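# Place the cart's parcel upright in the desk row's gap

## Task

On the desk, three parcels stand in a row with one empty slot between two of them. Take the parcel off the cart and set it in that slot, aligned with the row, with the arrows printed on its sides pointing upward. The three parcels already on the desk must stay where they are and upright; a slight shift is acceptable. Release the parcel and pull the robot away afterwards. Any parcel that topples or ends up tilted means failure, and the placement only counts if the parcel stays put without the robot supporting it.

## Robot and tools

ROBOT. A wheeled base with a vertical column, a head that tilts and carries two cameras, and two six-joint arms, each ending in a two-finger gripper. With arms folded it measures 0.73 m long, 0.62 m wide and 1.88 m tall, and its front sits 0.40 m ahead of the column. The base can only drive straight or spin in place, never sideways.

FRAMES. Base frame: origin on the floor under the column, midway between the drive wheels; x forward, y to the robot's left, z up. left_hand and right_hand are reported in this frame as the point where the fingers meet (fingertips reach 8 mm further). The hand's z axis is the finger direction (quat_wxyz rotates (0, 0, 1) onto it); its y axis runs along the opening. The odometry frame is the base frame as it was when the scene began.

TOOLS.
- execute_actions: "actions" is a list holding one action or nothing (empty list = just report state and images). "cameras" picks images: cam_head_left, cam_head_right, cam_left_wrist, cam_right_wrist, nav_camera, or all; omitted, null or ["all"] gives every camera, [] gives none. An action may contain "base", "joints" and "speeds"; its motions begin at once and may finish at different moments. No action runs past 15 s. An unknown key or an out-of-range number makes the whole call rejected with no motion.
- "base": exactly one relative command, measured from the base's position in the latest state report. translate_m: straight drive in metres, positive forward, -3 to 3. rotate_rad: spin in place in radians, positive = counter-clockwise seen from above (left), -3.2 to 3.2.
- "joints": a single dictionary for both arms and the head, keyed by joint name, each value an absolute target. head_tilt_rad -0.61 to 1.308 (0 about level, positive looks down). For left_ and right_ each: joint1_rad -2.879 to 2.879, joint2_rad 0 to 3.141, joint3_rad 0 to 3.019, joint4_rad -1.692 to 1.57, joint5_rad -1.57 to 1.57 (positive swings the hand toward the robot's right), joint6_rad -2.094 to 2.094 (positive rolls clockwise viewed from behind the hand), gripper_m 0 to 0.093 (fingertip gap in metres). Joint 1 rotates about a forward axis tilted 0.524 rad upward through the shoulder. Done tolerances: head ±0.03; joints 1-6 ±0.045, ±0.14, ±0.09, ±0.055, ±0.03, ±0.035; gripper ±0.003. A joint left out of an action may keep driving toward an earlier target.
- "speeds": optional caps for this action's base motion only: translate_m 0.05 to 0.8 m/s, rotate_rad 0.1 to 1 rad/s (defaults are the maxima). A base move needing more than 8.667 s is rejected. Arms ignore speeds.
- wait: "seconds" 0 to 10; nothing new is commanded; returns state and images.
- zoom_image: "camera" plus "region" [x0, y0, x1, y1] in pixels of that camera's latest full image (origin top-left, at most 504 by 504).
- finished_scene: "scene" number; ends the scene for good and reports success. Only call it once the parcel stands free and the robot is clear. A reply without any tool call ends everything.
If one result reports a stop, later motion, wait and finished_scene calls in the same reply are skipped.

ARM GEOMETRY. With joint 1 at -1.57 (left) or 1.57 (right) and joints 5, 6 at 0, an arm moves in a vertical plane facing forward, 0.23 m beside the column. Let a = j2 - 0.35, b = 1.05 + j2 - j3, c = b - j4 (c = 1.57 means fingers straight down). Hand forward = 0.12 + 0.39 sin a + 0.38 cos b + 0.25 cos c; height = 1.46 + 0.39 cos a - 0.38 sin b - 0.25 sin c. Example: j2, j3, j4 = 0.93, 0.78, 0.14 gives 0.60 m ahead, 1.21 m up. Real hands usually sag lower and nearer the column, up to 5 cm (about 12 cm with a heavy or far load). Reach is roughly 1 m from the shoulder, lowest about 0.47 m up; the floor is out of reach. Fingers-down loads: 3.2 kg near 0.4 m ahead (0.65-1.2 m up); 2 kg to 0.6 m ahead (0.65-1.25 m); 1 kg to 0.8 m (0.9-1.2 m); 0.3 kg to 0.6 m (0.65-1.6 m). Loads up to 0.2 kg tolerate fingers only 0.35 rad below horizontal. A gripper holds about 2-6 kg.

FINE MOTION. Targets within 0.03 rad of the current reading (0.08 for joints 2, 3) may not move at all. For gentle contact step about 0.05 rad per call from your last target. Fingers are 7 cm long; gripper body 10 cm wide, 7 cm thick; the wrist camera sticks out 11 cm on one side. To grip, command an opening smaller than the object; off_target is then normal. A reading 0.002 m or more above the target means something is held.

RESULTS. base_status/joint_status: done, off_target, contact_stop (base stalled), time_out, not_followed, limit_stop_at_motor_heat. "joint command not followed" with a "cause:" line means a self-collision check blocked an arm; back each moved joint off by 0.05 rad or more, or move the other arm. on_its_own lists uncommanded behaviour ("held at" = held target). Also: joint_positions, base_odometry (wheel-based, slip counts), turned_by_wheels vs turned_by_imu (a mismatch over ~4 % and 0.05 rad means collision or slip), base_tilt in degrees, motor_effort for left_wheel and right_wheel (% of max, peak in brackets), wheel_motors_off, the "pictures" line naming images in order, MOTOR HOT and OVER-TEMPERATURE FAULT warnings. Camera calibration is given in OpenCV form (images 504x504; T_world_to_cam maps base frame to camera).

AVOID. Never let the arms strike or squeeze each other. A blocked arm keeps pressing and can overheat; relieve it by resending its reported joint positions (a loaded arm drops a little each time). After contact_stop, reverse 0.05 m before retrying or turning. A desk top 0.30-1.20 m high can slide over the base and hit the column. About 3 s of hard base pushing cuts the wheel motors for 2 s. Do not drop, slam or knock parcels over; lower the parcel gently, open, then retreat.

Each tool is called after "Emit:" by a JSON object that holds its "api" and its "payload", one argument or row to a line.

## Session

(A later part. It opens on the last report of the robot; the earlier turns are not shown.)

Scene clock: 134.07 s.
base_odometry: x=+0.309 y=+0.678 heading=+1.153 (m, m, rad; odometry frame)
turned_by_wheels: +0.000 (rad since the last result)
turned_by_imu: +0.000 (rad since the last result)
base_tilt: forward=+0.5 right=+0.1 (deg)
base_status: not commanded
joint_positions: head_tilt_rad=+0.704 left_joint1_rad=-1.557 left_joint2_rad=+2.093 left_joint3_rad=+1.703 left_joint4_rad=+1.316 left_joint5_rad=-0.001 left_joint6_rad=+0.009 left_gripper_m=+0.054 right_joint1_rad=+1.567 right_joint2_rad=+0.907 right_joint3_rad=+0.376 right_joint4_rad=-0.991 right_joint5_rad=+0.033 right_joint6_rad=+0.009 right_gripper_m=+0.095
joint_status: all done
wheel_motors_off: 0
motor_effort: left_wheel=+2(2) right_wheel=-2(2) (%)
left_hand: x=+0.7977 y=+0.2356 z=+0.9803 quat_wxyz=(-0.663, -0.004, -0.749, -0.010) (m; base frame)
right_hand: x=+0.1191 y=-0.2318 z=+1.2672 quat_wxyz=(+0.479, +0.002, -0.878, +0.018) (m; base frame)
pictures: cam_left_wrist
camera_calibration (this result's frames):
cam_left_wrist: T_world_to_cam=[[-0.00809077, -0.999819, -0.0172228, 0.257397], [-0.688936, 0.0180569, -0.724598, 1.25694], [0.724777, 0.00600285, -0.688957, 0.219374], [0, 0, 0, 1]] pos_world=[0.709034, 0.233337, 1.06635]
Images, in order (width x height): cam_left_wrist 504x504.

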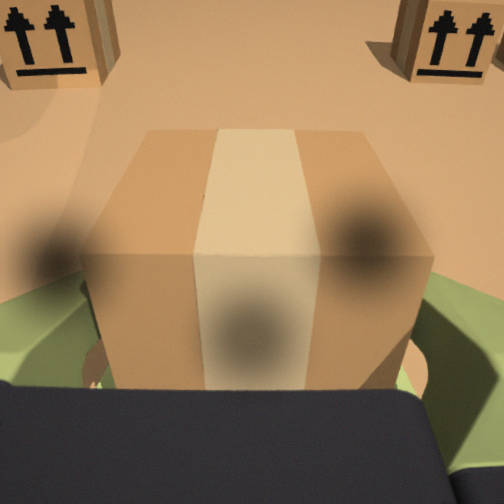

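Emit:
{"api": "execute_actions", "payload": {
  "actions": [
    {"joints":{"left_joint4_rad":1.26}}
  ],
  "cameras": ["cam_left_wrist"]
}}

Emit:
{"api": "execute_actions", "payload": {
  "actions": [
    {"joints":{"left_gripper_m":0.093}}
  ],
  "cameras": ["cam_left_wrist"]
}}

Emit:
{"api": "execute_actions", "payload": {
  "actions": [
    {"base":{"translate_m":-0.07}}
  ],
  "cameras": ["cam_left_wrist","cam_head_right"]
}}

Scene clock: 141.20 s.
base_odometry: x=+0.309 y=+0.678 heading=+1.153 (m, m, rad; odometry frame)
turned_by_wheels: +0.000 (rad since the last result)
turned_by_imu: +0.000 (rad since the last result)
base_tilt: forward=+0.7 right=+0.2 (deg)
base_status: not commanded
joint_positions: head_tilt_rad=+0.704 left_joint1_rad=-1.557 left_joint2_rad=+2.085 left_joint3_rad=+1.703 left_joint4_rad=+1.290 left_joint5_rad=-0.001 left_joint6_rad=+0.015 left_gripper_m=+0.054 right_joint1_rad=+1.567 right_joint2_rad=+0.907 right_joint3_rad=+0.376 right_joint4_rad=-0.991 right_joint5_rad=+0.033 right_joint6_rad=+0.009 right_gripper_m=+0.095
joint_status: all done
wheel_motors_off: 0
motor_effort: left_wheel=+3(3) right_wheel=-2(3) (%)
left_hand: x=+0.8009 y=+0.2356 z=+0.9795 quat_wxyz=(-0.656, -0.007, -0.754, -0.012) (m; base frame)
right_hand: x=+0.1191 y=-0.2318 z=+1.2672 quat_wxyz=(+0.479, +0.002, -0.878, +0.018) (m; base frame)
pictures: cam_left_wrist
camera_calibration (this result's frames):
cam_left_wrist: T_world_to_cam=[[-0.00907883, -0.999686, -0.023371, 0.264223], [-0.701845, 0.0230183, -0.711958, 1.25535], [0.712272, 0.00993907, -0.701833, 0.238273], [0, 0, 0, 1]] pos_world=[0.713748, 0.232876, 1.06716]
Images, in order (width x height): cam_left_wrist 504x504.

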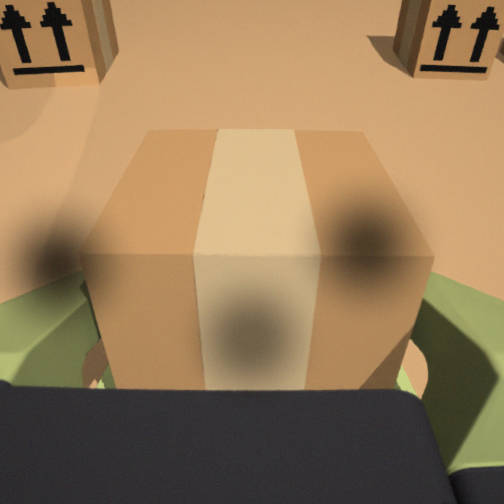

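Scene clock: 141.83 s.
base_odometry: x=+0.309 y=+0.678 heading=+1.153 (m, m, rad; odometry frame)
turned_by_wheels: +0.000 (rad since the last result)
turned_by_imu: +0.000 (rad since the last result)
base_tilt: forward=+0.5 right=+0.1 (deg)
base_status: not commanded
joint_positions: head_tilt_rad=+0.704 left_joint1_rad=-1.566 left_joint2_rad=+2.084 left_joint3_rad=+1.706 left_joint4_rad=+1.288 left_joint5_rad=-0.001 left_joint6_rad=+0.017 left_gripper_m=+0.093 right_joint1_rad=+1.567 right_joint2_rad=+0.907 right_joint3_rad=+0.376 right_joint4_rad=-0.991 right_joint5_rad=+0.033 right_joint6_rad=+0.009 right_gripper_m=+0.095
joint_status: all done
wheel_motors_off: 0
motor_effort: left_wheel=+3(3) right_wheel=-2(2) (%)
left_hand: x=+0.8023 y=+0.2287 z=+0.9804 quat_wxyz=(-0.657, -0.007, -0.754, -0.008) (m; base frame)
right_hand: x=+0.1191 y=-0.2318 z=+1.2672 quat_wxyz=(+0.479, +0.002, -0.878, +0.018) (m; base frame)
pictures: cam_left_wrist
camera_calibration (this result's frames):
cam_left_wrist: T_world_to_cam=[[-0.0140299, -0.999753, -0.0172641, 0.255409], [-0.700382, 0.0221484, -0.713424, 1.25762], [0.71363, 0.00208223, -0.70052, 0.237355], [0, 0, 0, 1]] pos_world=[0.715015, 0.226997, 1.0679]
Images, in order (width x height): cam_left_wrist 504x504.

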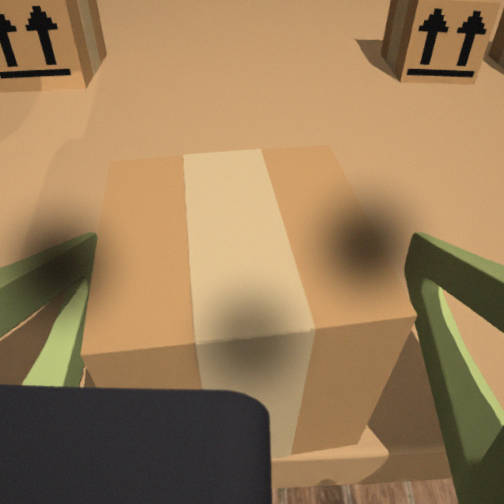

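Scene clock: 143.10 s.
base_odometry: x=+0.281 y=+0.614 heading=+1.151 (m, m, rad; odometry frame)
turned_by_wheels: -0.002 (rad since the last result)
turned_by_imu: -0.002 (rad since the last result)
base_tilt: forward=+0.5 right=+0.3 (deg)
base_status: done
joint_positions: head_tilt_rad=+0.704 left_joint1_rad=-1.564 left_joint2_rad=+2.093 left_joint3_rad=+1.712 left_joint4_rad=+1.264 left_joint5_rad=-0.001 left_joint6_rad=+0.009 left_gripper_m=+0.093 right_joint1_rad=+1.567 right_joint2_rad=+0.907 right_joint3_rad=+0.372 right_joint4_rad=-0.991 right_joint5_rad=+0.033 right_joint6_rad=+0.009 right_gripper_m=+0.095
joint_status: not commanded
wheel_motors_off: 0
motor_effort: left_wheel=-1(39) right_wheel=+1(58) (%)
left_hand: x=+0.7994 y=+0.2297 z=+0.9702 quat_wxyz=(-0.647, -0.004, -0.763, -0.006) (m; base frame)
right_hand: x=+0.1172 y=-0.2318 z=+1.2680 quat_wxyz=(+0.480, +0.002, -0.877, +0.018) (m; base frame)
pictures: cam_head_right, cam_left_wrist
camera_calibration (this result's frames):
cam_head_right: T_world_to_cam=[[0.0203075, -0.999789, -0.00299135, -0.024886], [-0.685746, -0.0117513, -0.727746, 1.16465], [0.727558, 0.01683, -0.68584, 0.947072], [0, 0, 0, 1]] pos_world=[0.110113, -0.0271338, 1.49704]
cam_left_wrist: T_world_to_cam=[[-0.0124847, -0.999873, -0.00989775, 0.247769], [-0.71946, 0.0158568, -0.694353, 1.24645], [0.694422, -0.00154775, -0.719566, 0.266925], [0, 0, 0, 1]] pos_world=[0.714507, 0.228386, 1.06]
Images, in order (width x height): cam_head_right 504x504, cam_left_wrist 504x504.

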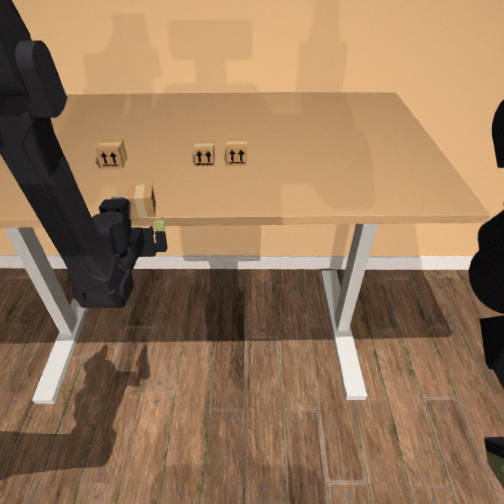

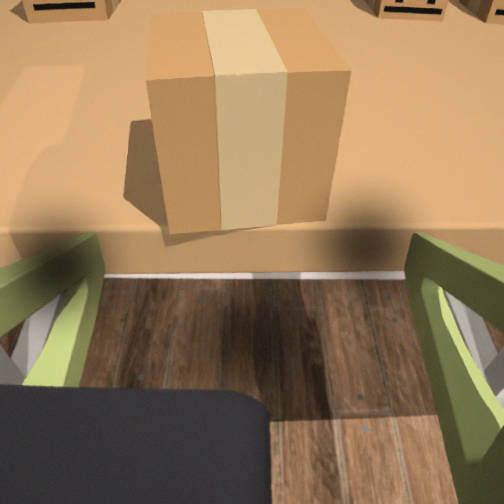

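Emit:
{"api": "execute_actions", "payload": {
  "actions": [
    {"base":{"translate_m":-0.04},"joints":{"left_joint2_rad":1.48,"left_joint3_rad":1.46,"left_joint4_rad":0.9}}
  ],
  "cameras": []
}}

Emit:
{"api": "execute_actions", "payload": {
  "actions": [
    {"joints":{"left_joint4_rad":-0.92,"left_joint6_rad":-0.1,"head_tilt_rad":0.95}}
  ],
  "cameras": []
}}

Emit:
{"api": "execute_actions", "payload": {
  "actions": [
    {"base":{"translate_m":0.33}}
  ],
  "cameras": ["cam_left_wrist","cam_head_right"]
}}

Scene clock: 165.03 s.
base_odometry: x=+0.265 y=+0.578 heading=+1.150 (m, m, rad; odometry frame)
turned_by_wheels: -0.002 (rad since the last result)
turned_by_imu: -0.001 (rad since the last result)
base_tilt: forward=+0.4 right=+0.3 (deg)
base_status: done
joint_positions: head_tilt_rad=+0.704 left_joint1_rad=-1.564 left_joint2_rad=+1.484 left_joint3_rad=+1.460 left_joint4_rad=+0.901 left_joint5_rad=-0.001 left_joint6_rad=+0.009 left_gripper_m=+0.093 right_joint1_rad=+1.567 right_joint2_rad=+0.907 right_joint3_rad=+0.371 right_joint4_rad=-0.991 right_joint5_rad=+0.033 right_joint6_rad=+0.009 right_gripper_m=+0.095
joint_status: all done
wheel_motors_off: 0
motor_effort: left_wheel=-1(48) right_wheel=+2(59) (%)
left_hand: x=+0.8983 y=+0.2287 z=+1.2401 quat_wxyz=(-0.644, -0.004, -0.765, -0.006) (m; base frame)
right_hand: x=+0.1164 y=-0.2318 z=+1.2683 quat_wxyz=(+0.481, +0.002, -0.877, +0.018) (m; base frame)
pictures: none
No camera images: the call's "cameras" was empty. Leave "cameras" out to get every camera's image.

Scene clock: 166.87 s.
base_odometry: x=+0.265 y=+0.578 heading=+1.150 (m, m, rad; odometry frame)
turned_by_wheels: +0.000 (rad since the last result)
turned_by_imu: +0.000 (rad since the last result)
base_tilt: forward=+0.6 right=+0.1 (deg)
base_status: not commanded
joint_positions: head_tilt_rad=+0.950 left_joint1_rad=-1.564 left_joint2_rad=+1.484 left_joint3_rad=+1.460 left_joint4_rad=-0.915 left_joint5_rad=-0.001 left_joint6_rad=-0.092 left_gripper_m=+0.093 right_joint1_rad=+1.567 right_joint2_rad=+0.907 right_joint3_rad=+0.371 right_joint4_rad=-0.991 right_joint5_rad=+0.033 right_joint6_rad=+0.009 right_gripper_m=+0.095
joint_status: all done
wheel_motors_off: 0
motor_effort: left_wheel=-2(2) right_wheel=+2(2) (%)
left_hand: x=+0.5565 y=+0.2286 z=+1.0572 quat_wxyz=(+0.206, +0.047, -0.977, -0.012) (m; base frame)
right_hand: x=+0.1164 y=-0.2318 z=+1.2683 quat_wxyz=(+0.481, +0.002, -0.877, +0.018) (m; base frame)
pictures: none
No camera images: the call's "cameras" was empty. Leave "cameras" out to get every camera's image.

Scene clock: 168.90 s.
base_odometry: x=+0.400 y=+0.879 heading=+1.150 (m, m, rad; odometry frame)
turned_by_wheels: +0.001 (rad since the last result)
turned_by_imu: +0.000 (rad since the last result)
base_tilt: forward=+0.5 right=+0.2 (deg)
base_status: done
joint_positions: head_tilt_rad=+0.951 left_joint1_rad=-1.564 left_joint2_rad=+1.484 left_joint3_rad=+1.459 left_joint4_rad=-0.916 left_joint5_rad=-0.001 left_joint6_rad=-0.092 left_gripper_m=+0.093 right_joint1_rad=+1.567 right_joint2_rad=+0.907 right_joint3_rad=+0.376 right_joint4_rad=-0.991 right_joint5_rad=+0.033 right_joint6_rad=+0.009 right_gripper_m=+0.095
joint_status: not commanded
wheel_motors_off: 0
motor_effort: left_wheel=+0(46) right_wheel=+0(45) (%)
left_hand: x=+0.5564 y=+0.2289 z=+1.0576 quat_wxyz=(+0.206, +0.047, -0.977, -0.012) (m; base frame)
right_hand: x=+0.1189 y=-0.2318 z=+1.2673 quat_wxyz=(+0.479, +0.002, -0.878, +0.018) (m; base frame)
pictures: cam_head_right, cam_left_wrist
camera_calibration (this result's frames):
cam_head_right: T_world_to_cam=[[0.0189554, -0.999789, -0.00787625, -0.0172957], [-0.843165, -0.0117513, -0.537527, 0.879588], [0.537321, 0.01683, -0.84321, 1.19893], [0, 0, 0, 1]] pos_world=[0.0977531, -0.0271338, 1.48362]
cam_left_wrist: T_world_to_cam=[[0.0949218, -0.995019, -0.0304525, 0.205645], [-0.490312, -0.0733533, 0.868455, -0.627607], [-0.866363, -0.0675041, -0.494832, 1.1444], [0, 0, 0, 1]] pos_world=[0.664225, 0.235835, 1.1176]
Images, in order (width x height): cam_head_right 504x504, cam_left_wrist 504x504.

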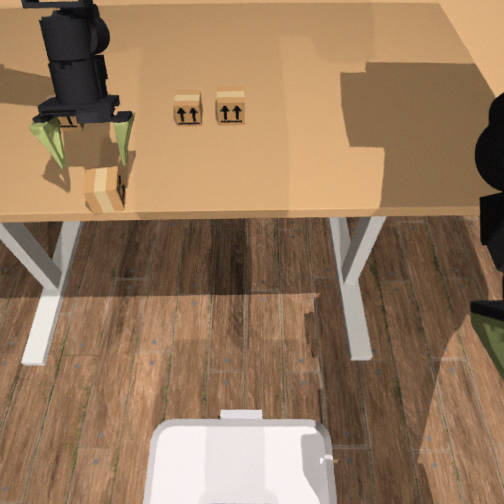

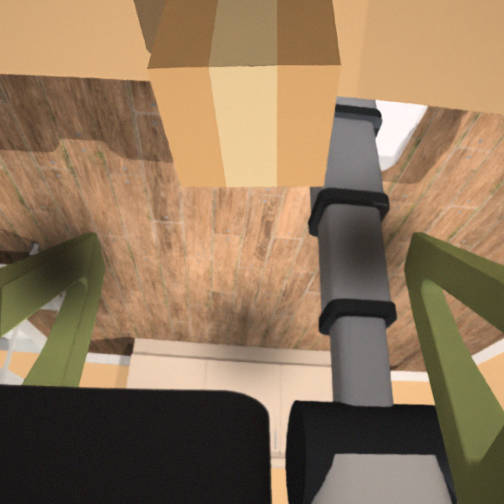

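Emit:
{"api": "execute_actions", "payload": {
  "actions": [
    {"joints":{"left_joint2_rad":1.59,"left_joint3_rad":1.53,"left_joint4_rad":-0.88}}
  ],
  "cameras": ["cam_left_wrist"]
}}

Emit:
{"api": "execute_actions", "payload": {
  "actions": [
    {"joints":{"left_joint2_rad":1.66,"left_joint3_rad":1.59,"left_joint4_rad":-0.86}}
  ],
  "cameras": ["cam_left_wrist","cam_head_right"]
}}

Scene clock: 177.40 s.
base_odometry: x=+0.400 y=+0.879 heading=+1.150 (m, m, rad; odometry frame)
turned_by_wheels: +0.000 (rad since the last result)
turned_by_imu: +0.000 (rad since the last result)
base_tilt: forward=+0.7 right=+0.2 (deg)
base_status: not commanded
joint_positions: head_tilt_rad=+0.951 left_joint1_rad=-1.564 left_joint2_rad=+1.595 left_joint3_rad=+1.525 left_joint4_rad=-0.881 left_joint5_rad=-0.001 left_joint6_rad=-0.092 left_gripper_m=+0.093 right_joint1_rad=+1.567 right_joint2_rad=+0.907 right_joint3_rad=+0.376 right_joint4_rad=-0.991 right_joint5_rad=+0.033 right_joint6_rad=+0.009 right_gripper_m=+0.095
joint_status: all done
wheel_motors_off: 0
motor_effort: left_wheel=+0(0) right_wheel=+0(0) (%)
left_hand: x=+0.5544 y=+0.2291 z=+1.0110 quat_wxyz=(+0.211, +0.047, -0.976, -0.013) (m; base frame)
right_hand: x=+0.1189 y=-0.2318 z=+1.2673 quat_wxyz=(+0.479, +0.002, -0.878, +0.018) (m; base frame)
pictures: cam_left_wrist
camera_calibration (this result's frames):
cam_left_wrist: T_world_to_cam=[[0.0946672, -0.995014, -0.031392, 0.205786], [-0.481336, -0.0733522, 0.873461, -0.59813], [-0.871409, -0.0675781, -0.48588, 1.11341], [0, 0, 0, 1]] pos_world=[0.662857, 0.236128, 1.06989]
Images, in order (width x height): cam_left_wrist 504x504.

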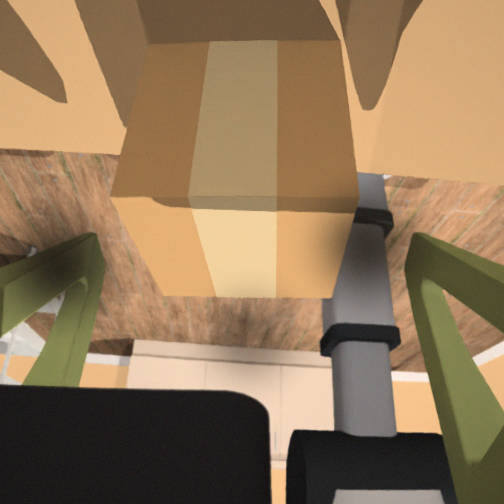

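Scene clock: 178.13 s.
base_odometry: x=+0.400 y=+0.879 heading=+1.150 (m, m, rad; odometry frame)
turned_by_wheels: +0.000 (rad since the last result)
turned_by_imu: +0.000 (rad since the last result)
base_tilt: forward=+0.5 right=+0.2 (deg)
base_status: not commanded
joint_positions: head_tilt_rad=+0.951 left_joint1_rad=-1.564 left_joint2_rad=+1.653 left_joint3_rad=+1.578 left_joint4_rad=-0.863 left_joint5_rad=-0.001 left_joint6_rad=-0.092 left_gripper_m=+0.093 right_joint1_rad=+1.567 right_joint2_rad=+0.907 right_joint3_rad=+0.376 right_joint4_rad=-0.991 right_joint5_rad=+0.033 right_joint6_rad=+0.009 right_gripper_m=+0.095
joint_status: all done
wheel_motors_off: 0
motor_effort: left_wheel=+0(0) right_wheel=-1(1) (%)
left_hand: x=+0.5623 y=+0.2293 z=+0.9876 quat_wxyz=(+0.205, +0.047, -0.978, -0.012) (m; base frame)
right_hand: x=+0.1189 y=-0.2318 z=+1.2673 quat_wxyz=(+0.479, +0.002, -0.878, +0.018) (m; base frame)
pictures: cam_head_right, cam_left_wrist
camera_calibration (this result's frames):
cam_head_right: T_world_to_cam=[[0.0189554, -0.999789, -0.00787625, -0.0172957], [-0.843165, -0.0117513, -0.537527, 0.879588], [0.537321, 0.01683, -0.84321, 1.19893], [0, 0, 0, 1]] pos_world=[0.0977531, -0.0271338, 1.48362]
cam_left_wrist: T_world_to_cam=[[0.0949954, -0.99502, -0.0301736, 0.203092], [-0.492961, -0.0733535, 0.866954, -0.560876], [-0.86485, -0.0674822, -0.497474, 1.11662], [0, 0, 0, 1]] pos_world=[0.669929, 0.23629, 1.04787]
Images, in order (width x height): cam_head_right 504x504, cam_left_wrist 504x504.

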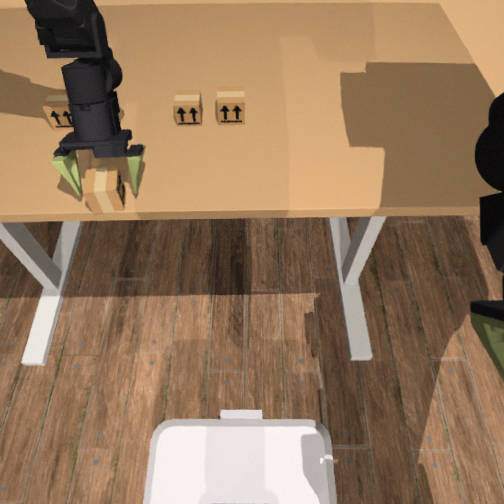

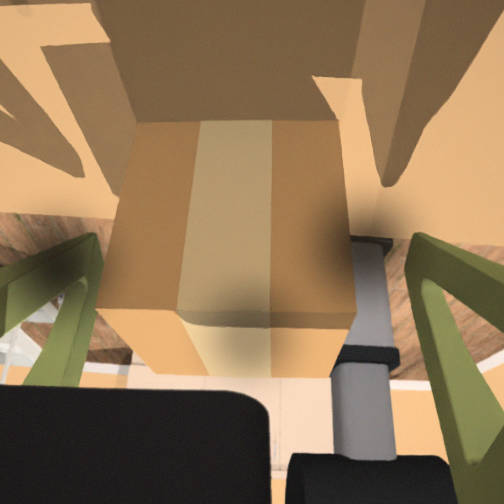

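Emit:
{"api": "execute_actions", "payload": {
  "actions": [
    {"base":{"translate_m":-0.012}}
  ],
  "cameras": []
}}

Emit:
{"api": "execute_actions", "payload": {
  "actions": [
    {"joints":{"left_gripper_m":0.04}}
  ],
  "cameras": ["cam_left_wrist","cam_head_right"]
}}

Scene clock: 186.53 s.
base_odometry: x=+0.395 y=+0.868 heading=+1.150 (m, m, rad; odometry frame)
turned_by_wheels: +0.000 (rad since the last result)
turned_by_imu: +0.000 (rad since the last result)
base_tilt: forward=+0.5 right=+0.2 (deg)
base_status: done
joint_positions: head_tilt_rad=+0.952 left_joint1_rad=-1.564 left_joint2_rad=+1.653 left_joint3_rad=+1.579 left_joint4_rad=-0.862 left_joint5_rad=-0.001 left_joint6_rad=-0.092 left_gripper_m=+0.093 right_joint1_rad=+1.567 right_joint2_rad=+0.907 right_joint3_rad=+0.371 right_joint4_rad=-0.991 right_joint5_rad=+0.033 right_joint6_rad=+0.009 right_gripper_m=+0.095
joint_status: not commanded
wheel_motors_off: 0
motor_effort: left_wheel=+0(30) right_wheel=+0(40) (%)
left_hand: x=+0.5624 y=+0.2293 z=+0.9872 quat_wxyz=(+0.205, +0.047, -0.978, -0.012) (m; base frame)
right_hand: x=+0.1166 y=-0.2318 z=+1.2683 quat_wxyz=(+0.481, +0.002, -0.877, +0.018) (m; base frame)
pictures: none
No camera images: the call's "cameras" was empty. Leave "cameras" out to get every camera's image.

Scene clock: 187.13 s.
base_odometry: x=+0.395 y=+0.868 heading=+1.150 (m, m, rad; odometry frame)
turned_by_wheels: +0.000 (rad since the last result)
turned_by_imu: +0.000 (rad since the last result)
base_tilt: forward=+0.4 right=+0.1 (deg)
base_status: not commanded
joint_positions: head_tilt_rad=+0.952 left_joint1_rad=-1.564 left_joint2_rad=+1.653 left_joint3_rad=+1.579 left_joint4_rad=-0.862 left_joint5_rad=+0.000 left_joint6_rad=-0.092 left_gripper_m=+0.054 right_joint1_rad=+1.567 right_joint2_rad=+0.907 right_joint3_rad=+0.371 right_joint4_rad=-0.991 right_joint5_rad=+0.033 right_joint6_rad=+0.009 right_gripper_m=+0.095
joint_status: left_gripper_m off_target (ended at +0.054, target +0.040)
wheel_motors_off: 0
motor_effort: left_wheel=+0(0) right_wheel=+0(0) (%)
left_hand: x=+0.5624 y=+0.2293 z=+0.9872 quat_wxyz=(+0.205, +0.047, -0.978, -0.012) (m; base frame)
right_hand: x=+0.1166 y=-0.2318 z=+1.2683 quat_wxyz=(+0.481, +0.002, -0.877, +0.018) (m; base frame)
pictures: cam_head_right, cam_left_wrist
camera_calibration (this result's frames):
cam_head_right: T_world_to_cam=[[0.0189537, -0.999789, -0.00788051, -0.017289], [-0.843285, -0.0117513, -0.537337, 0.879302], [0.537132, 0.01683, -0.843331, 1.19913], [0, 0, 0, 1]] pos_world=[0.0977404, -0.0271338, 1.48361]
cam_left_wrist: T_world_to_cam=[[0.0955047, -0.994979, -0.0299431, 0.20248], [-0.493258, -0.0734313, 0.866778, -0.560163], [-0.864624, -0.0680117, -0.497795, 1.11691], [0, 0, 0, 1]] pos_world=[0.670064, 0.236293, 1.04759]
Images, in order (width x height): cam_head_right 504x504, cam_left_wrist 504x504.

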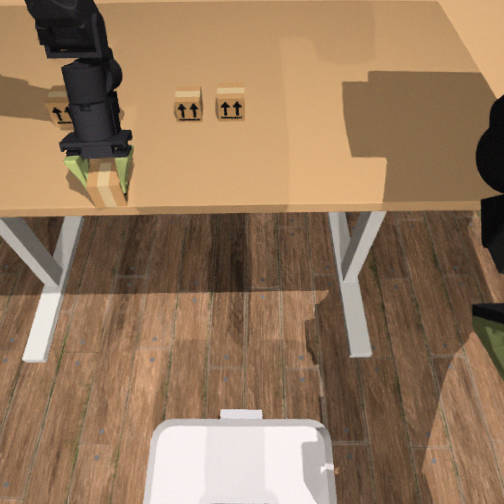

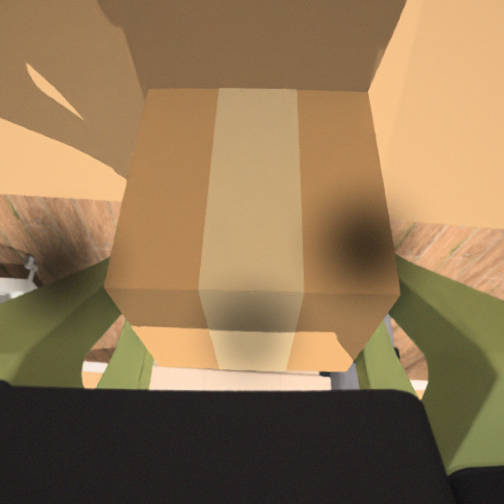

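Emit:
{"api": "execute_actions", "payload": {
  "actions": [
    {"joints":{"left_joint2_rad":1.33,"left_joint3_rad":1.36,"left_joint4_rad":-0.9}}
  ],
  "cameras": []
}}

Emit:
{"api": "execute_actions", "payload": {
  "actions": [
    {"joints":{"left_joint4_rad":0.98,"left_joint6_rad":0,"head_tilt_rad":0.8}}
  ],
  "cameras": []
}}

Emit:
{"api": "execute_actions", "payload": {
  "actions": [
    {"joints":{"left_joint2_rad":1.75,"left_joint3_rad":1.42}}
  ],
  "cameras": ["cam_left_wrist","cam_head_right"]
}}

Scene clock: 205.00 s.
base_odometry: x=+0.395 y=+0.868 heading=+1.150 (m, m, rad; odometry frame)
turned_by_wheels: +0.000 (rad since the last result)
turned_by_imu: +0.000 (rad since the last result)
base_tilt: forward=+0.6 right=+0.3 (deg)
base_status: not commanded
joint_positions: head_tilt_rad=+0.952 left_joint1_rad=-1.564 left_joint2_rad=+1.325 left_joint3_rad=+1.355 left_joint4_rad=-0.899 left_joint5_rad=+0.000 left_joint6_rad=-0.092 left_gripper_m=+0.054 right_joint1_rad=+1.567 right_joint2_rad=+0.907 right_joint3_rad=+0.371 right_joint4_rad=-0.991 right_joint5_rad=+0.033 right_joint6_rad=+0.009 right_gripper_m=+0.095
joint_status: all done
wheel_motors_off: 0
motor_effort: left_wheel=+0(0) right_wheel=+0(0) (%)
left_hand: x=+0.5612 y=+0.2285 z=+1.1149 quat_wxyz=(+0.171, +0.048, -0.984, -0.011) (m; base frame)
right_hand: x=+0.1166 y=-0.2318 z=+1.2683 quat_wxyz=(+0.481, +0.002, -0.877, +0.018) (m; base frame)
pictures: none
No camera images: the call's "cameras" was empty. Leave "cameras" out to get every camera's image.

Scene clock: 206.87 s.
base_odometry: x=+0.395 y=+0.868 heading=+1.150 (m, m, rad; odometry frame)
turned_by_wheels: +0.000 (rad since the last result)
turned_by_imu: +0.000 (rad since the last result)
base_tilt: forward=+0.8 right=+0.2 (deg)
base_status: not commanded
joint_positions: head_tilt_rad=+0.816 left_joint1_rad=-1.564 left_joint2_rad=+1.325 left_joint3_rad=+1.355 left_joint4_rad=+0.964 left_joint5_rad=+0.000 left_joint6_rad=-0.007 left_gripper_m=+0.054 right_joint1_rad=+1.567 right_joint2_rad=+0.907 right_joint3_rad=+0.371 right_joint4_rad=-0.991 right_joint5_rad=+0.033 right_joint6_rad=+0.009 right_gripper_m=+0.095
joint_status: all done
wheel_motors_off: 0
motor_effort: left_wheel=+0(0) right_wheel=+0(0) (%)
left_hand: x=+0.8899 y=+0.2283 z=+1.3333 quat_wxyz=(-0.688, +0.002, -0.725, -0.001) (m; base frame)
right_hand: x=+0.1166 y=-0.2318 z=+1.2683 quat_wxyz=(+0.481, +0.002, -0.877, +0.018) (m; base frame)
pictures: none
No camera images: the call's "cameras" was empty. Leave "cameras" out to get every camera's image.

Scene clock: 208.50 s.
base_odometry: x=+0.395 y=+0.868 heading=+1.150 (m, m, rad; odometry frame)
turned_by_wheels: +0.000 (rad since the last result)
turned_by_imu: +0.000 (rad since the last result)
base_tilt: forward=+0.6 right=+0.0 (deg)
base_status: not commanded
joint_positions: head_tilt_rad=+0.816 left_joint1_rad=-1.564 left_joint2_rad=+1.751 left_joint3_rad=+1.404 left_joint4_rad=+0.965 left_joint5_rad=+0.000 left_joint6_rad=-0.007 left_gripper_m=+0.054 right_joint1_rad=+1.567 right_joint2_rad=+0.907 right_joint3_rad=+0.371 right_joint4_rad=-0.991 right_joint5_rad=+0.033 right_joint6_rad=+0.009 right_gripper_m=+0.095
joint_status: all done
wheel_motors_off: 0
motor_effort: left_wheel=+0(0) right_wheel=+0(0) (%)
left_hand: x=+0.7941 y=+0.2297 z=+1.0411 quat_wxyz=(-0.540, +0.003, -0.841, -0.002) (m; base frame)
right_hand: x=+0.1166 y=-0.2318 z=+1.2683 quat_wxyz=(+0.481, +0.002, -0.877, +0.018) (m; base frame)
pictures: cam_head_right, cam_left_wrist
camera_calibration (this result's frames):
cam_head_right: T_world_to_cam=[[0.0198454, -0.999789, -0.00524458, -0.021393], [-0.762861, -0.0117513, -0.646456, 1.04332], [0.646258, 0.01683, -0.762933, 1.06986], [0, 0, 0, 1]] pos_world=[0.104929, -0.0271338, 1.49058]
cam_left_wrist: T_world_to_cam=[[-0.00668831, -0.999948, 0.00773321, 0.225532], [-0.876109, 0.00213155, -0.482109, 1.19841], [0.482067, -0.00999963, -0.876077, 0.655154], [0, 0, 0, 1]] pos_world=[0.735614, 0.229517, 1.14998]
Images, in order (width x height): cam_head_right 504x504, cam_left_wrist 504x504.

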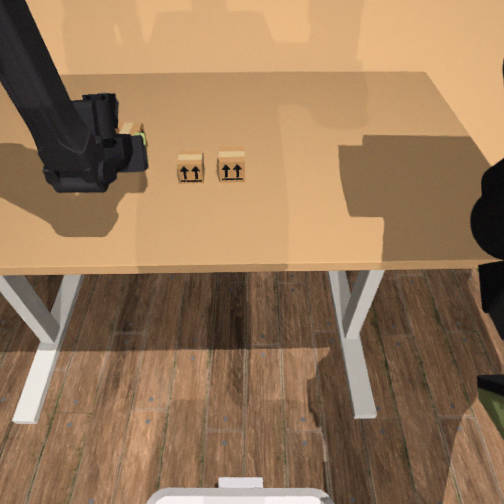

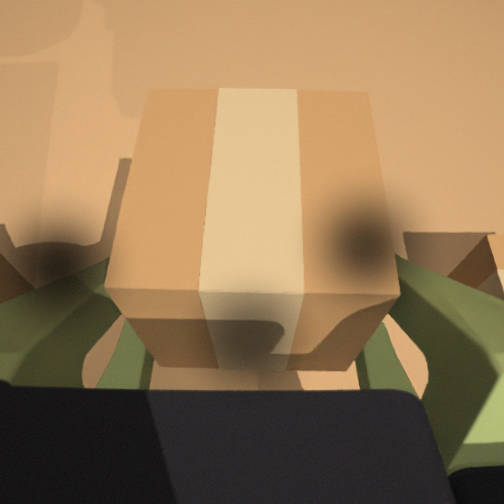

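Emit:
{"api": "execute_actions", "payload": {
  "actions": [
    {"joints":{"left_joint2_rad":1.86,"left_joint3_rad":1.53,"left_joint4_rad":1.01}}
  ],
  "cameras": ["cam_left_wrist","cam_head_right"]
}}

Emit:
{"api": "zoom_image", "payload": {
  "camera": "cam_head_right",
  "region": [40,90,260,230]
}}

Scene clock: 214.17 s.
base_odometry: x=+0.395 y=+0.868 heading=+1.150 (m, m, rad; odometry frame)
turned_by_wheels: +0.000 (rad since the last result)
turned_by_imu: +0.000 (rad since the last result)
base_tilt: forward=+0.6 right=+0.3 (deg)
base_status: not commanded
joint_positions: head_tilt_rad=+0.816 left_joint1_rad=-1.564 left_joint2_rad=+1.865 left_joint3_rad=+1.518 left_joint4_rad=+0.996 left_joint5_rad=+0.000 left_joint6_rad=-0.007 left_gripper_m=+0.054 right_joint1_rad=+1.567 right_joint2_rad=+0.907 right_joint3_rad=+0.371 right_joint4_rad=-0.991 right_joint5_rad=+0.033 right_joint6_rad=+0.009 right_gripper_m=+0.095
joint_status: all done
wheel_motors_off: 0
motor_effort: left_wheel=+0(0) right_wheel=+0(1) (%)
left_hand: x=+0.8018 y=+0.2300 z=+1.0045 quat_wxyz=(-0.553, +0.003, -0.833, -0.002) (m; base frame)
right_hand: x=+0.1166 y=-0.2318 z=+1.2683 quat_wxyz=(+0.481, +0.002, -0.877, +0.018) (m; base frame)
pictures: cam_head_right, cam_left_wrist
camera_calibration (this result's frames):
cam_head_right: T_world_to_cam=[[0.0198454, -0.999789, -0.00524435, -0.0213933], [-0.762854, -0.0117513, -0.646465, 1.04334], [0.646267, 0.01683, -0.762926, 1.06985], [0, 0, 0, 1]] pos_world=[0.104929, -0.0271338, 1.49058]
cam_left_wrist: T_world_to_cam=[[-0.00710961, -0.999947, 0.00741287, 0.226782], [-0.86099, 0.00235112, -0.508617, 1.20201], [0.508572, -0.00999847, -0.860961, 0.582927], [0, 0, 0, 1]] pos_world=[0.740073, 0.229773, 1.11156]
Images, in order (width x height): cam_head_right 504x504, cam_left_wrist 504x504.

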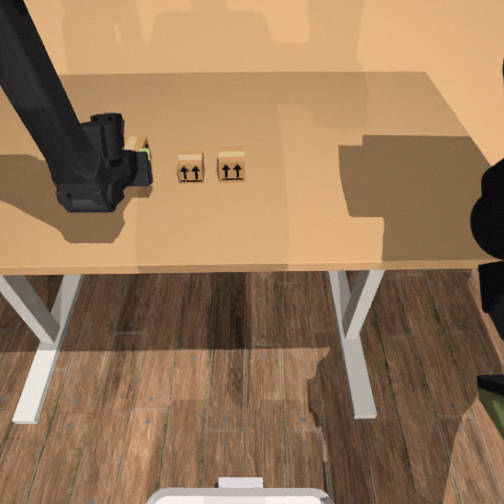

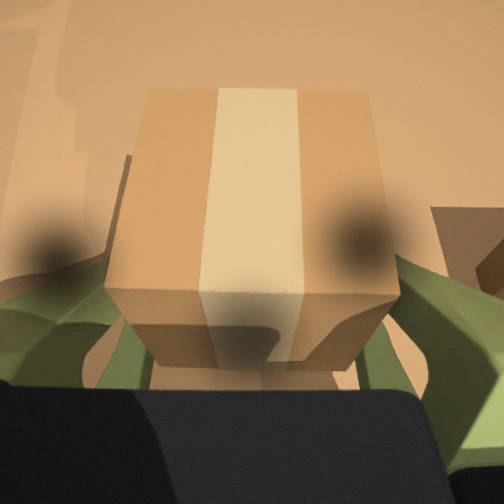

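Region (40, 90, 260, 230) of cam_head_right's 504x504 image, scaled by 2.291, with more detail than that image has; it fills the top 321 rows of this view, and the rest is white.

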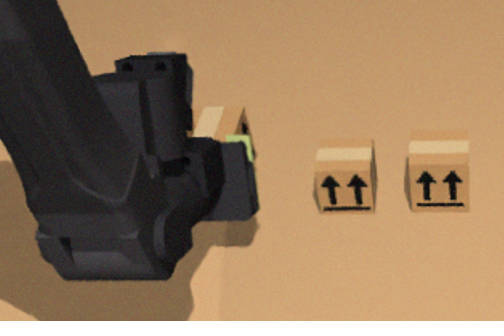

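Emit:
{"api": "execute_actions", "payload": {
  "actions": [
    {"base":{"translate_m":-0.03}}
  ],
  "cameras": []
}}

Emit:
{"api": "execute_actions", "payload": {
  "actions": [
    {"joints":{"left_joint2_rad":1.91,"left_joint3_rad":1.575}}
  ],
  "cameras": ["cam_left_wrist","cam_head_right"]
}}

Emit:
{"api": "zoom_image", "payload": {
  "camera": "cam_head_right",
  "region": [40,90,260,230]
}}

Scene clock: 224.57 s.
base_odometry: x=+0.382 y=+0.841 heading=+1.150 (m, m, rad; odometry frame)
turned_by_wheels: +0.000 (rad since the last result)
turned_by_imu: +0.000 (rad since the last result)
base_tilt: forward=+0.6 right=+0.2 (deg)
base_status: done
joint_positions: head_tilt_rad=+0.815 left_joint1_rad=-1.564 left_joint2_rad=+1.866 left_joint3_rad=+1.519 left_joint4_rad=+0.996 left_joint5_rad=+0.000 left_joint6_rad=-0.007 left_gripper_m=+0.054 right_joint1_rad=+1.567 right_joint2_rad=+0.906 right_joint3_rad=+0.372 right_joint4_rad=-0.991 right_joint5_rad=+0.033 right_joint6_rad=+0.009 right_gripper_m=+0.095
joint_status: not commanded
wheel_motors_off: 0
motor_effort: left_wheel=+0(31) right_wheel=+0(39) (%)
left_hand: x=+0.8017 y=+0.2300 z=+1.0039 quat_wxyz=(-0.553, +0.003, -0.833, -0.002) (m; base frame)
right_hand: x=+0.1173 y=-0.2318 z=+1.2680 quat_wxyz=(+0.480, +0.002, -0.877, +0.018) (m; base frame)
pictures: none
No camera images: the call's "cameras" was empty. Leave "cameras" out to get every camera's image.

Scene clock: 225.27 s.
base_odometry: x=+0.382 y=+0.841 heading=+1.150 (m, m, rad; odometry frame)
turned_by_wheels: +0.000 (rad since the last result)
turned_by_imu: +0.000 (rad since the last result)
base_tilt: forward=+0.6 right=+0.2 (deg)
base_status: not commanded
joint_positions: head_tilt_rad=+0.815 left_joint1_rad=-1.564 left_joint2_rad=+1.903 left_joint3_rad=+1.557 left_joint4_rad=+0.996 left_joint5_rad=+0.000 left_joint6_rad=-0.007 left_gripper_m=+0.054 right_joint1_rad=+1.567 right_joint2_rad=+0.906 right_joint3_rad=+0.372 right_joint4_rad=-0.991 right_joint5_rad=+0.033 right_joint6_rad=+0.009 right_gripper_m=+0.095
joint_status: all done
wheel_motors_off: 0
motor_effort: left_wheel=+0(0) right_wheel=+0(0) (%)
left_hand: x=+0.8027 y=+0.2301 z=+0.9901 quat_wxyz=(-0.553, +0.003, -0.833, -0.002) (m; base frame)
right_hand: x=+0.1173 y=-0.2318 z=+1.2680 quat_wxyz=(+0.480, +0.002, -0.877, +0.018) (m; base frame)
pictures: cam_head_right, cam_left_wrist
camera_calibration (this result's frames):
cam_head_right: T_world_to_cam=[[0.0198497, -0.999789, -0.00522802, -0.0214187], [-0.762321, -0.0117513, -0.647092, 1.04428], [0.646894, 0.01683, -0.762394, 1.069], [0, 0, 0, 1]] pos_world=[0.10497, -0.0271338, 1.49063]
cam_left_wrist: T_world_to_cam=[[-0.00712002, -0.999947, 0.00740469, 0.227005], [-0.860602, 0.00235661, -0.509273, 1.19572], [0.509229, -0.00999852, -0.860573, 0.569155], [0, 0, 0, 1]] pos_world=[0.740828, 0.229866, 1.09707]
Images, in order (width x height): cam_head_right 504x504, cam_left_wrist 504x504.

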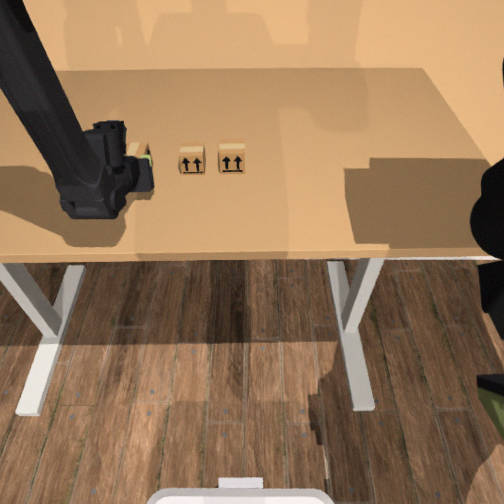

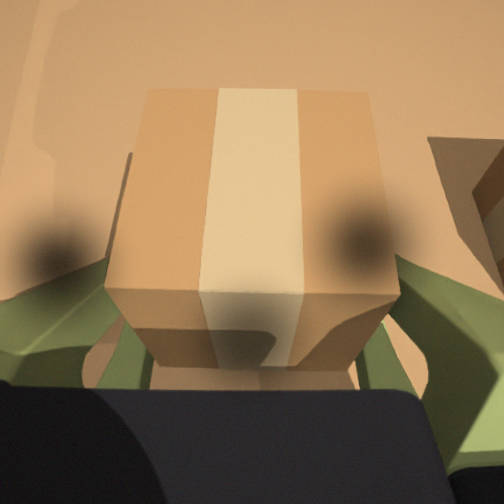

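Region (40, 90, 260, 230) of cam_head_right's 504x504 image, scaled by 2.291, with more detail than that image has; it fills the top 321 rows of this view, and the rest is white.

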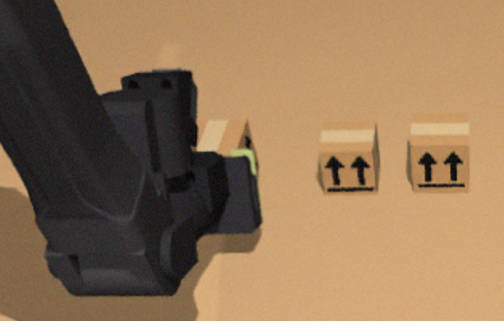

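Emit:
{"api": "execute_actions", "payload": {
  "actions": [
    {"base":{"translate_m":0.009}}
  ],
  "cameras": []
}}

Emit:
{"api": "execute_actions", "payload": {
  "actions": [
    {"joints":{"left_joint2_rad":1.95,"left_joint3_rad":1.615}}
  ],
  "cameras": ["cam_left_wrist"]
}}

Emit:
{"api": "execute_actions", "payload": {
  "actions": [
    {"joints":{"left_gripper_m":0.085}}
  ],
  "cameras": ["cam_left_wrist"]
}}

Emit:
{"api": "execute_actions", "payload": {
  "actions": [
    {"base":{"translate_m":-0.12},"speeds":{"translate_m":0.2}}
  ],
  "cameras": ["cam_left_wrist","cam_head_right"]
}}

Scene clock: 233.70 s.
base_odometry: x=+0.386 y=+0.849 heading=+1.150 (m, m, rad; odometry frame)
turned_by_wheels: +0.000 (rad since the last result)
turned_by_imu: +0.000 (rad since the last result)
base_tilt: forward=+0.5 right=+0.3 (deg)
base_status: done
joint_positions: head_tilt_rad=+0.815 left_joint1_rad=-1.564 left_joint2_rad=+1.905 left_joint3_rad=+1.560 left_joint4_rad=+0.996 left_joint5_rad=+0.000 left_joint6_rad=-0.007 left_gripper_m=+0.054 right_joint1_rad=+1.567 right_joint2_rad=+0.906 right_joint3_rad=+0.376 right_joint4_rad=-0.991 right_joint5_rad=+0.033 right_joint6_rad=+0.009 right_gripper_m=+0.095
joint_status: not commanded
wheel_motors_off: 0
motor_effort: left_wheel=+0(31) right_wheel=+0(40) (%)
left_hand: x=+0.8032 y=+0.2301 z=+0.9897 quat_wxyz=(-0.554, +0.003, -0.833, -0.002) (m; base frame)
right_hand: x=+0.1194 y=-0.2318 z=+1.2671 quat_wxyz=(+0.478, +0.002, -0.878, +0.018) (m; base frame)
pictures: none
No camera images: the call's "cameras" was empty. Leave "cameras" out to get every camera's image.

Scene clock: 234.30 s.
base_odometry: x=+0.386 y=+0.849 heading=+1.150 (m, m, rad; odometry frame)
turned_by_wheels: +0.000 (rad since the last result)
turned_by_imu: +0.000 (rad since the last result)
base_tilt: forward=+0.6 right=+0.1 (deg)
base_status: not commanded
joint_positions: head_tilt_rad=+0.815 left_joint1_rad=-1.564 left_joint2_rad=+1.939 left_joint3_rad=+1.596 left_joint4_rad=+0.999 left_joint5_rad=+0.000 left_joint6_rad=-0.005 left_gripper_m=+0.054 right_joint1_rad=+1.567 right_joint2_rad=+0.906 right_joint3_rad=+0.376 right_joint4_rad=-0.991 right_joint5_rad=+0.033 right_joint6_rad=+0.009 right_gripper_m=+0.095
joint_status: all done
wheel_motors_off: 0
motor_effort: left_wheel=-1(1) right_wheel=-1(0) (%)
left_hand: x=+0.8047 y=+0.2302 z=+0.9782 quat_wxyz=(-0.556, +0.002, -0.831, -0.002) (m; base frame)
right_hand: x=+0.1194 y=-0.2318 z=+1.2671 quat_wxyz=(+0.478, +0.002, -0.878, +0.018) (m; base frame)
pictures: cam_left_wrist
camera_calibration (this result's frames):
cam_left_wrist: T_world_to_cam=[[-0.00779932, -0.999952, 0.0059158, 0.229193], [-0.856891, 0.00363383, -0.515485, 1.19424], [0.515439, -0.00908963, -0.856878, 0.549054], [0, 0, 0, 1]] pos_world=[0.742113, 0.229833, 1.08473]
Images, in order (width x height): cam_left_wrist 504x504.

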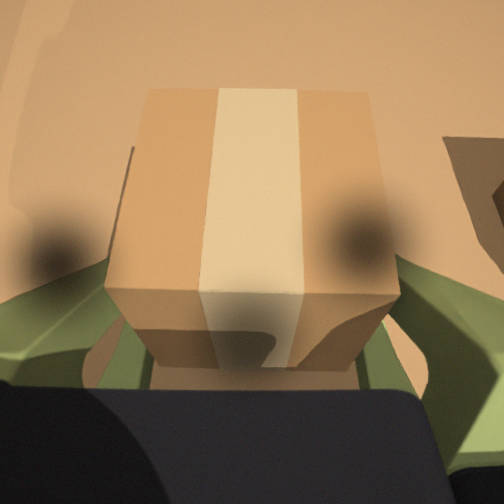

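Scene clock: 234.90 s.
base_odometry: x=+0.386 y=+0.849 heading=+1.150 (m, m, rad; odometry frame)
turned_by_wheels: +0.000 (rad since the last result)
turned_by_imu: +0.000 (rad since the last result)
base_tilt: forward=+0.5 right=+0.1 (deg)
base_status: not commanded
joint_positions: head_tilt_rad=+0.815 left_joint1_rad=-1.564 left_joint2_rad=+1.939 left_joint3_rad=+1.596 left_joint4_rad=+0.999 left_joint5_rad=+0.000 left_joint6_rad=-0.005 left_gripper_m=+0.085 right_joint1_rad=+1.567 right_joint2_rad=+0.906 right_joint3_rad=+0.376 right_joint4_rad=-0.991 right_joint5_rad=+0.033 right_joint6_rad=+0.009 right_gripper_m=+0.095
joint_status: all done
wheel_motors_off: 0
motor_effort: left_wheel=+0(0) right_wheel=+0(0) (%)
left_hand: x=+0.8047 y=+0.2302 z=+0.9782 quat_wxyz=(-0.556, +0.002, -0.831, -0.002) (m; base frame)
right_hand: x=+0.1194 y=-0.2318 z=+1.2671 quat_wxyz=(+0.478, +0.002, -0.878, +0.018) (m; base frame)
pictures: cam_left_wrist
camera_calibration (this result's frames):
cam_left_wrist: T_world_to_cam=[[-0.00779932, -0.999952, 0.0059158, 0.229193], [-0.856891, 0.00363383, -0.515485, 1.19424], [0.515439, -0.00908963, -0.856878, 0.549054], [0, 0, 0, 1]] pos_world=[0.742113, 0.229833, 1.08473]
Images, in order (width x height): cam_left_wrist 504x504.

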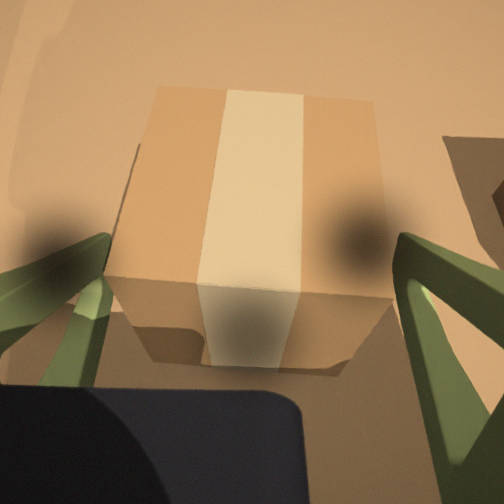

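Scene clock: 236.63 s.
base_odometry: x=+0.337 y=+0.739 heading=+1.150 (m, m, rad; odometry frame)
turned_by_wheels: +0.000 (rad since the last result)
turned_by_imu: +0.000 (rad since the last result)
base_tilt: forward=+0.6 right=+0.2 (deg)
base_status: done
joint_positions: head_tilt_rad=+0.815 left_joint1_rad=-1.563 left_joint2_rad=+1.941 left_joint3_rad=+1.601 left_joint4_rad=+0.999 left_joint5_rad=+0.000 left_joint6_rad=-0.005 left_gripper_m=+0.085 right_joint1_rad=+1.567 right_joint2_rad=+0.906 right_joint3_rad=+0.373 right_joint4_rad=-0.991 right_joint5_rad=+0.033 right_joint6_rad=+0.009 right_gripper_m=+0.095
joint_status: not commanded
wheel_motors_off: 0
motor_effort: left_wheel=-1(31) right_wheel=+0(39) (%)
left_hand: x=+0.8059 y=+0.2308 z=+0.9782 quat_wxyz=(-0.558, +0.002, -0.830, -0.003) (m; base frame)
right_hand: x=+0.1176 y=-0.2318 z=+1.2679 quat_wxyz=(+0.480, +0.002, -0.877, +0.018) (m; base frame)
pictures: cam_head_right, cam_left_wrist
camera_calibration (this result's frames):
cam_head_right: T_world_to_cam=[[0.019851, -0.999789, -0.00522301, -0.0214265], [-0.762158, -0.0117513, -0.647284, 1.04456], [0.647087, 0.01683, -0.762231, 1.06874], [0, 0, 0, 1]] pos_world=[0.104983, -0.0271338, 1.49064]
cam_left_wrist: T_world_to_cam=[[-0.00745025, -0.999959, 0.00522462, 0.230195], [-0.855513, 0.00366879, -0.517769, 1.19644], [0.517728, -0.00832724, -0.855505, 0.545112], [0, 0, 0, 1]] pos_world=[0.743062, 0.230336, 1.08462]
Images, in order (width x height): cam_head_right 504x504, cam_left_wrist 504x504.

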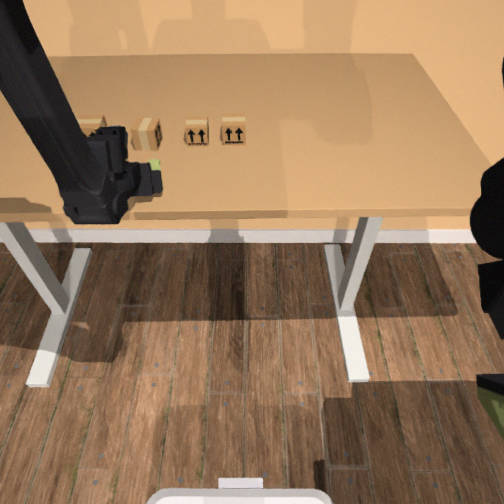

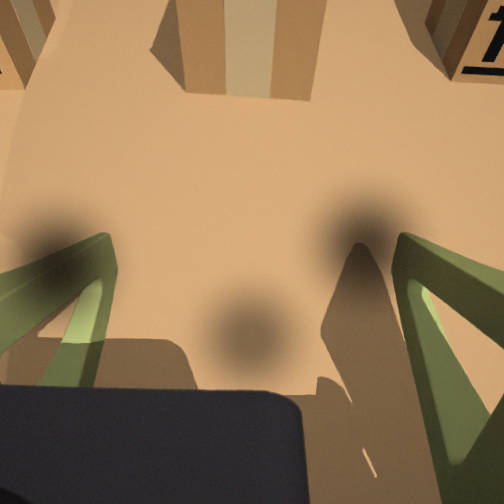

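Emit:
{"api": "execute_actions", "payload": {
  "actions": [
    {"joints":{"left_gripper_m":0.025}}
  ],
  "cameras": []
}}

Emit:
{"api": "execute_actions", "payload": {
  "actions": [
    {"base":{"translate_m":0.095},"speeds":{"translate_m":0.1}}
  ],
  "cameras": ["cam_left_wrist","cam_head_right"]
}}

Emit:
{"api": "zoom_image", "payload": {
  "camera": "cam_head_right",
  "region": [40,90,260,230]
}}

Scene clock: 246.90 s.
base_odometry: x=+0.337 y=+0.739 heading=+1.150 (m, m, rad; odometry frame)
turned_by_wheels: +0.000 (rad since the last result)
turned_by_imu: +0.000 (rad since the last result)
base_tilt: forward=+0.4 right=+0.1 (deg)
base_status: not commanded
joint_positions: head_tilt_rad=+0.815 left_joint1_rad=-1.563 left_joint2_rad=+1.941 left_joint3_rad=+1.601 left_joint4_rad=+0.999 left_joint5_rad=+0.000 left_joint6_rad=-0.005 left_gripper_m=+0.025 right_joint1_rad=+1.567 right_joint2_rad=+0.906 right_joint3_rad=+0.373 right_joint4_rad=-0.991 right_joint5_rad=+0.033 right_joint6_rad=+0.009 right_gripper_m=+0.095
joint_status: all done
wheel_motors_off: 0
motor_effort: left_wheel=+0(1) right_wheel=+0(1) (%)
left_hand: x=+0.8059 y=+0.2308 z=+0.9782 quat_wxyz=(-0.558, +0.002, -0.830, -0.003) (m; base frame)
right_hand: x=+0.1176 y=-0.2318 z=+1.2679 quat_wxyz=(+0.480, +0.002, -0.877, +0.018) (m; base frame)
pictures: none
No camera images: the call's "cameras" was empty. Leave "cameras" out to get every camera's image.

Scene clock: 248.60 s.
base_odometry: x=+0.376 y=+0.826 heading=+1.149 (m, m, rad; odometry frame)
turned_by_wheels: -0.001 (rad since the last result)
turned_by_imu: -0.001 (rad since the last result)
base_tilt: forward=+0.6 right=+0.1 (deg)
base_status: done
joint_positions: head_tilt_rad=+0.815 left_joint1_rad=-1.563 left_joint2_rad=+1.942 left_joint3_rad=+1.602 left_joint4_rad=+0.999 left_joint5_rad=+0.000 left_joint6_rad=-0.005 left_gripper_m=+0.025 right_joint1_rad=+1.567 right_joint2_rad=+0.906 right_joint3_rad=+0.374 right_joint4_rad=-0.991 right_joint5_rad=+0.033 right_joint6_rad=+0.009 right_gripper_m=+0.095
joint_status: not commanded
wheel_motors_off: 0
motor_effort: left_wheel=+0(29) right_wheel=+0(44) (%)
left_hand: x=+0.8058 y=+0.2308 z=+0.9777 quat_wxyz=(-0.557, +0.002, -0.830, -0.003) (m; base frame)
right_hand: x=+0.1184 y=-0.2318 z=+1.2675 quat_wxyz=(+0.479, +0.002, -0.878, +0.018) (m; base frame)
pictures: cam_head_right, cam_left_wrist
camera_calibration (this result's frames):
cam_head_right: T_world_to_cam=[[0.0198511, -0.999789, -0.00522284, -0.0214267], [-0.762153, -0.0117513, -0.647291, 1.04457], [0.647093, 0.01683, -0.762225, 1.06873], [0, 0, 0, 1]] pos_world=[0.104983, -0.0271338, 1.49064]
cam_left_wrist: T_world_to_cam=[[-0.00744563, -0.999959, 0.00522898, 0.230192], [-0.85571, 0.00366576, -0.517443, 1.19583], [0.517402, -0.00832718, -0.855702, 0.545193], [0, 0, 0, 1]] pos_world=[0.742913, 0.230339, 1.08409]
Images, in order (width x height): cam_head_right 504x504, cam_left_wrist 504x504.

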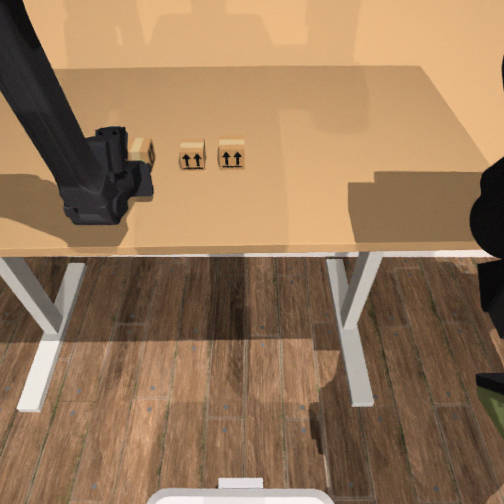

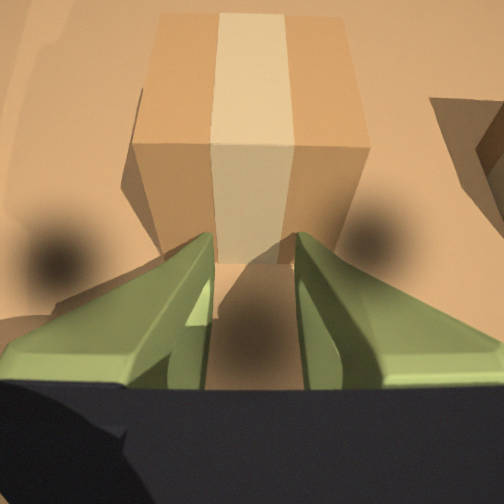

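Region (40, 90, 260, 230) of cam_head_right's 504x504 image, scaled by 2.291, with more detail than that image has; it fills the top 321 rows of this view, and the rest is white.

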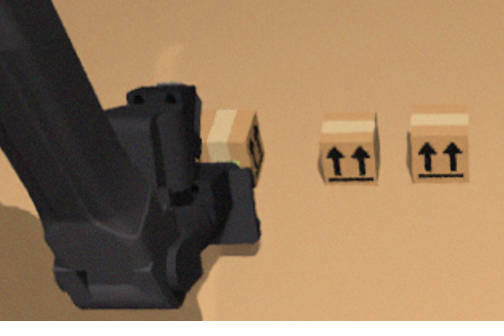

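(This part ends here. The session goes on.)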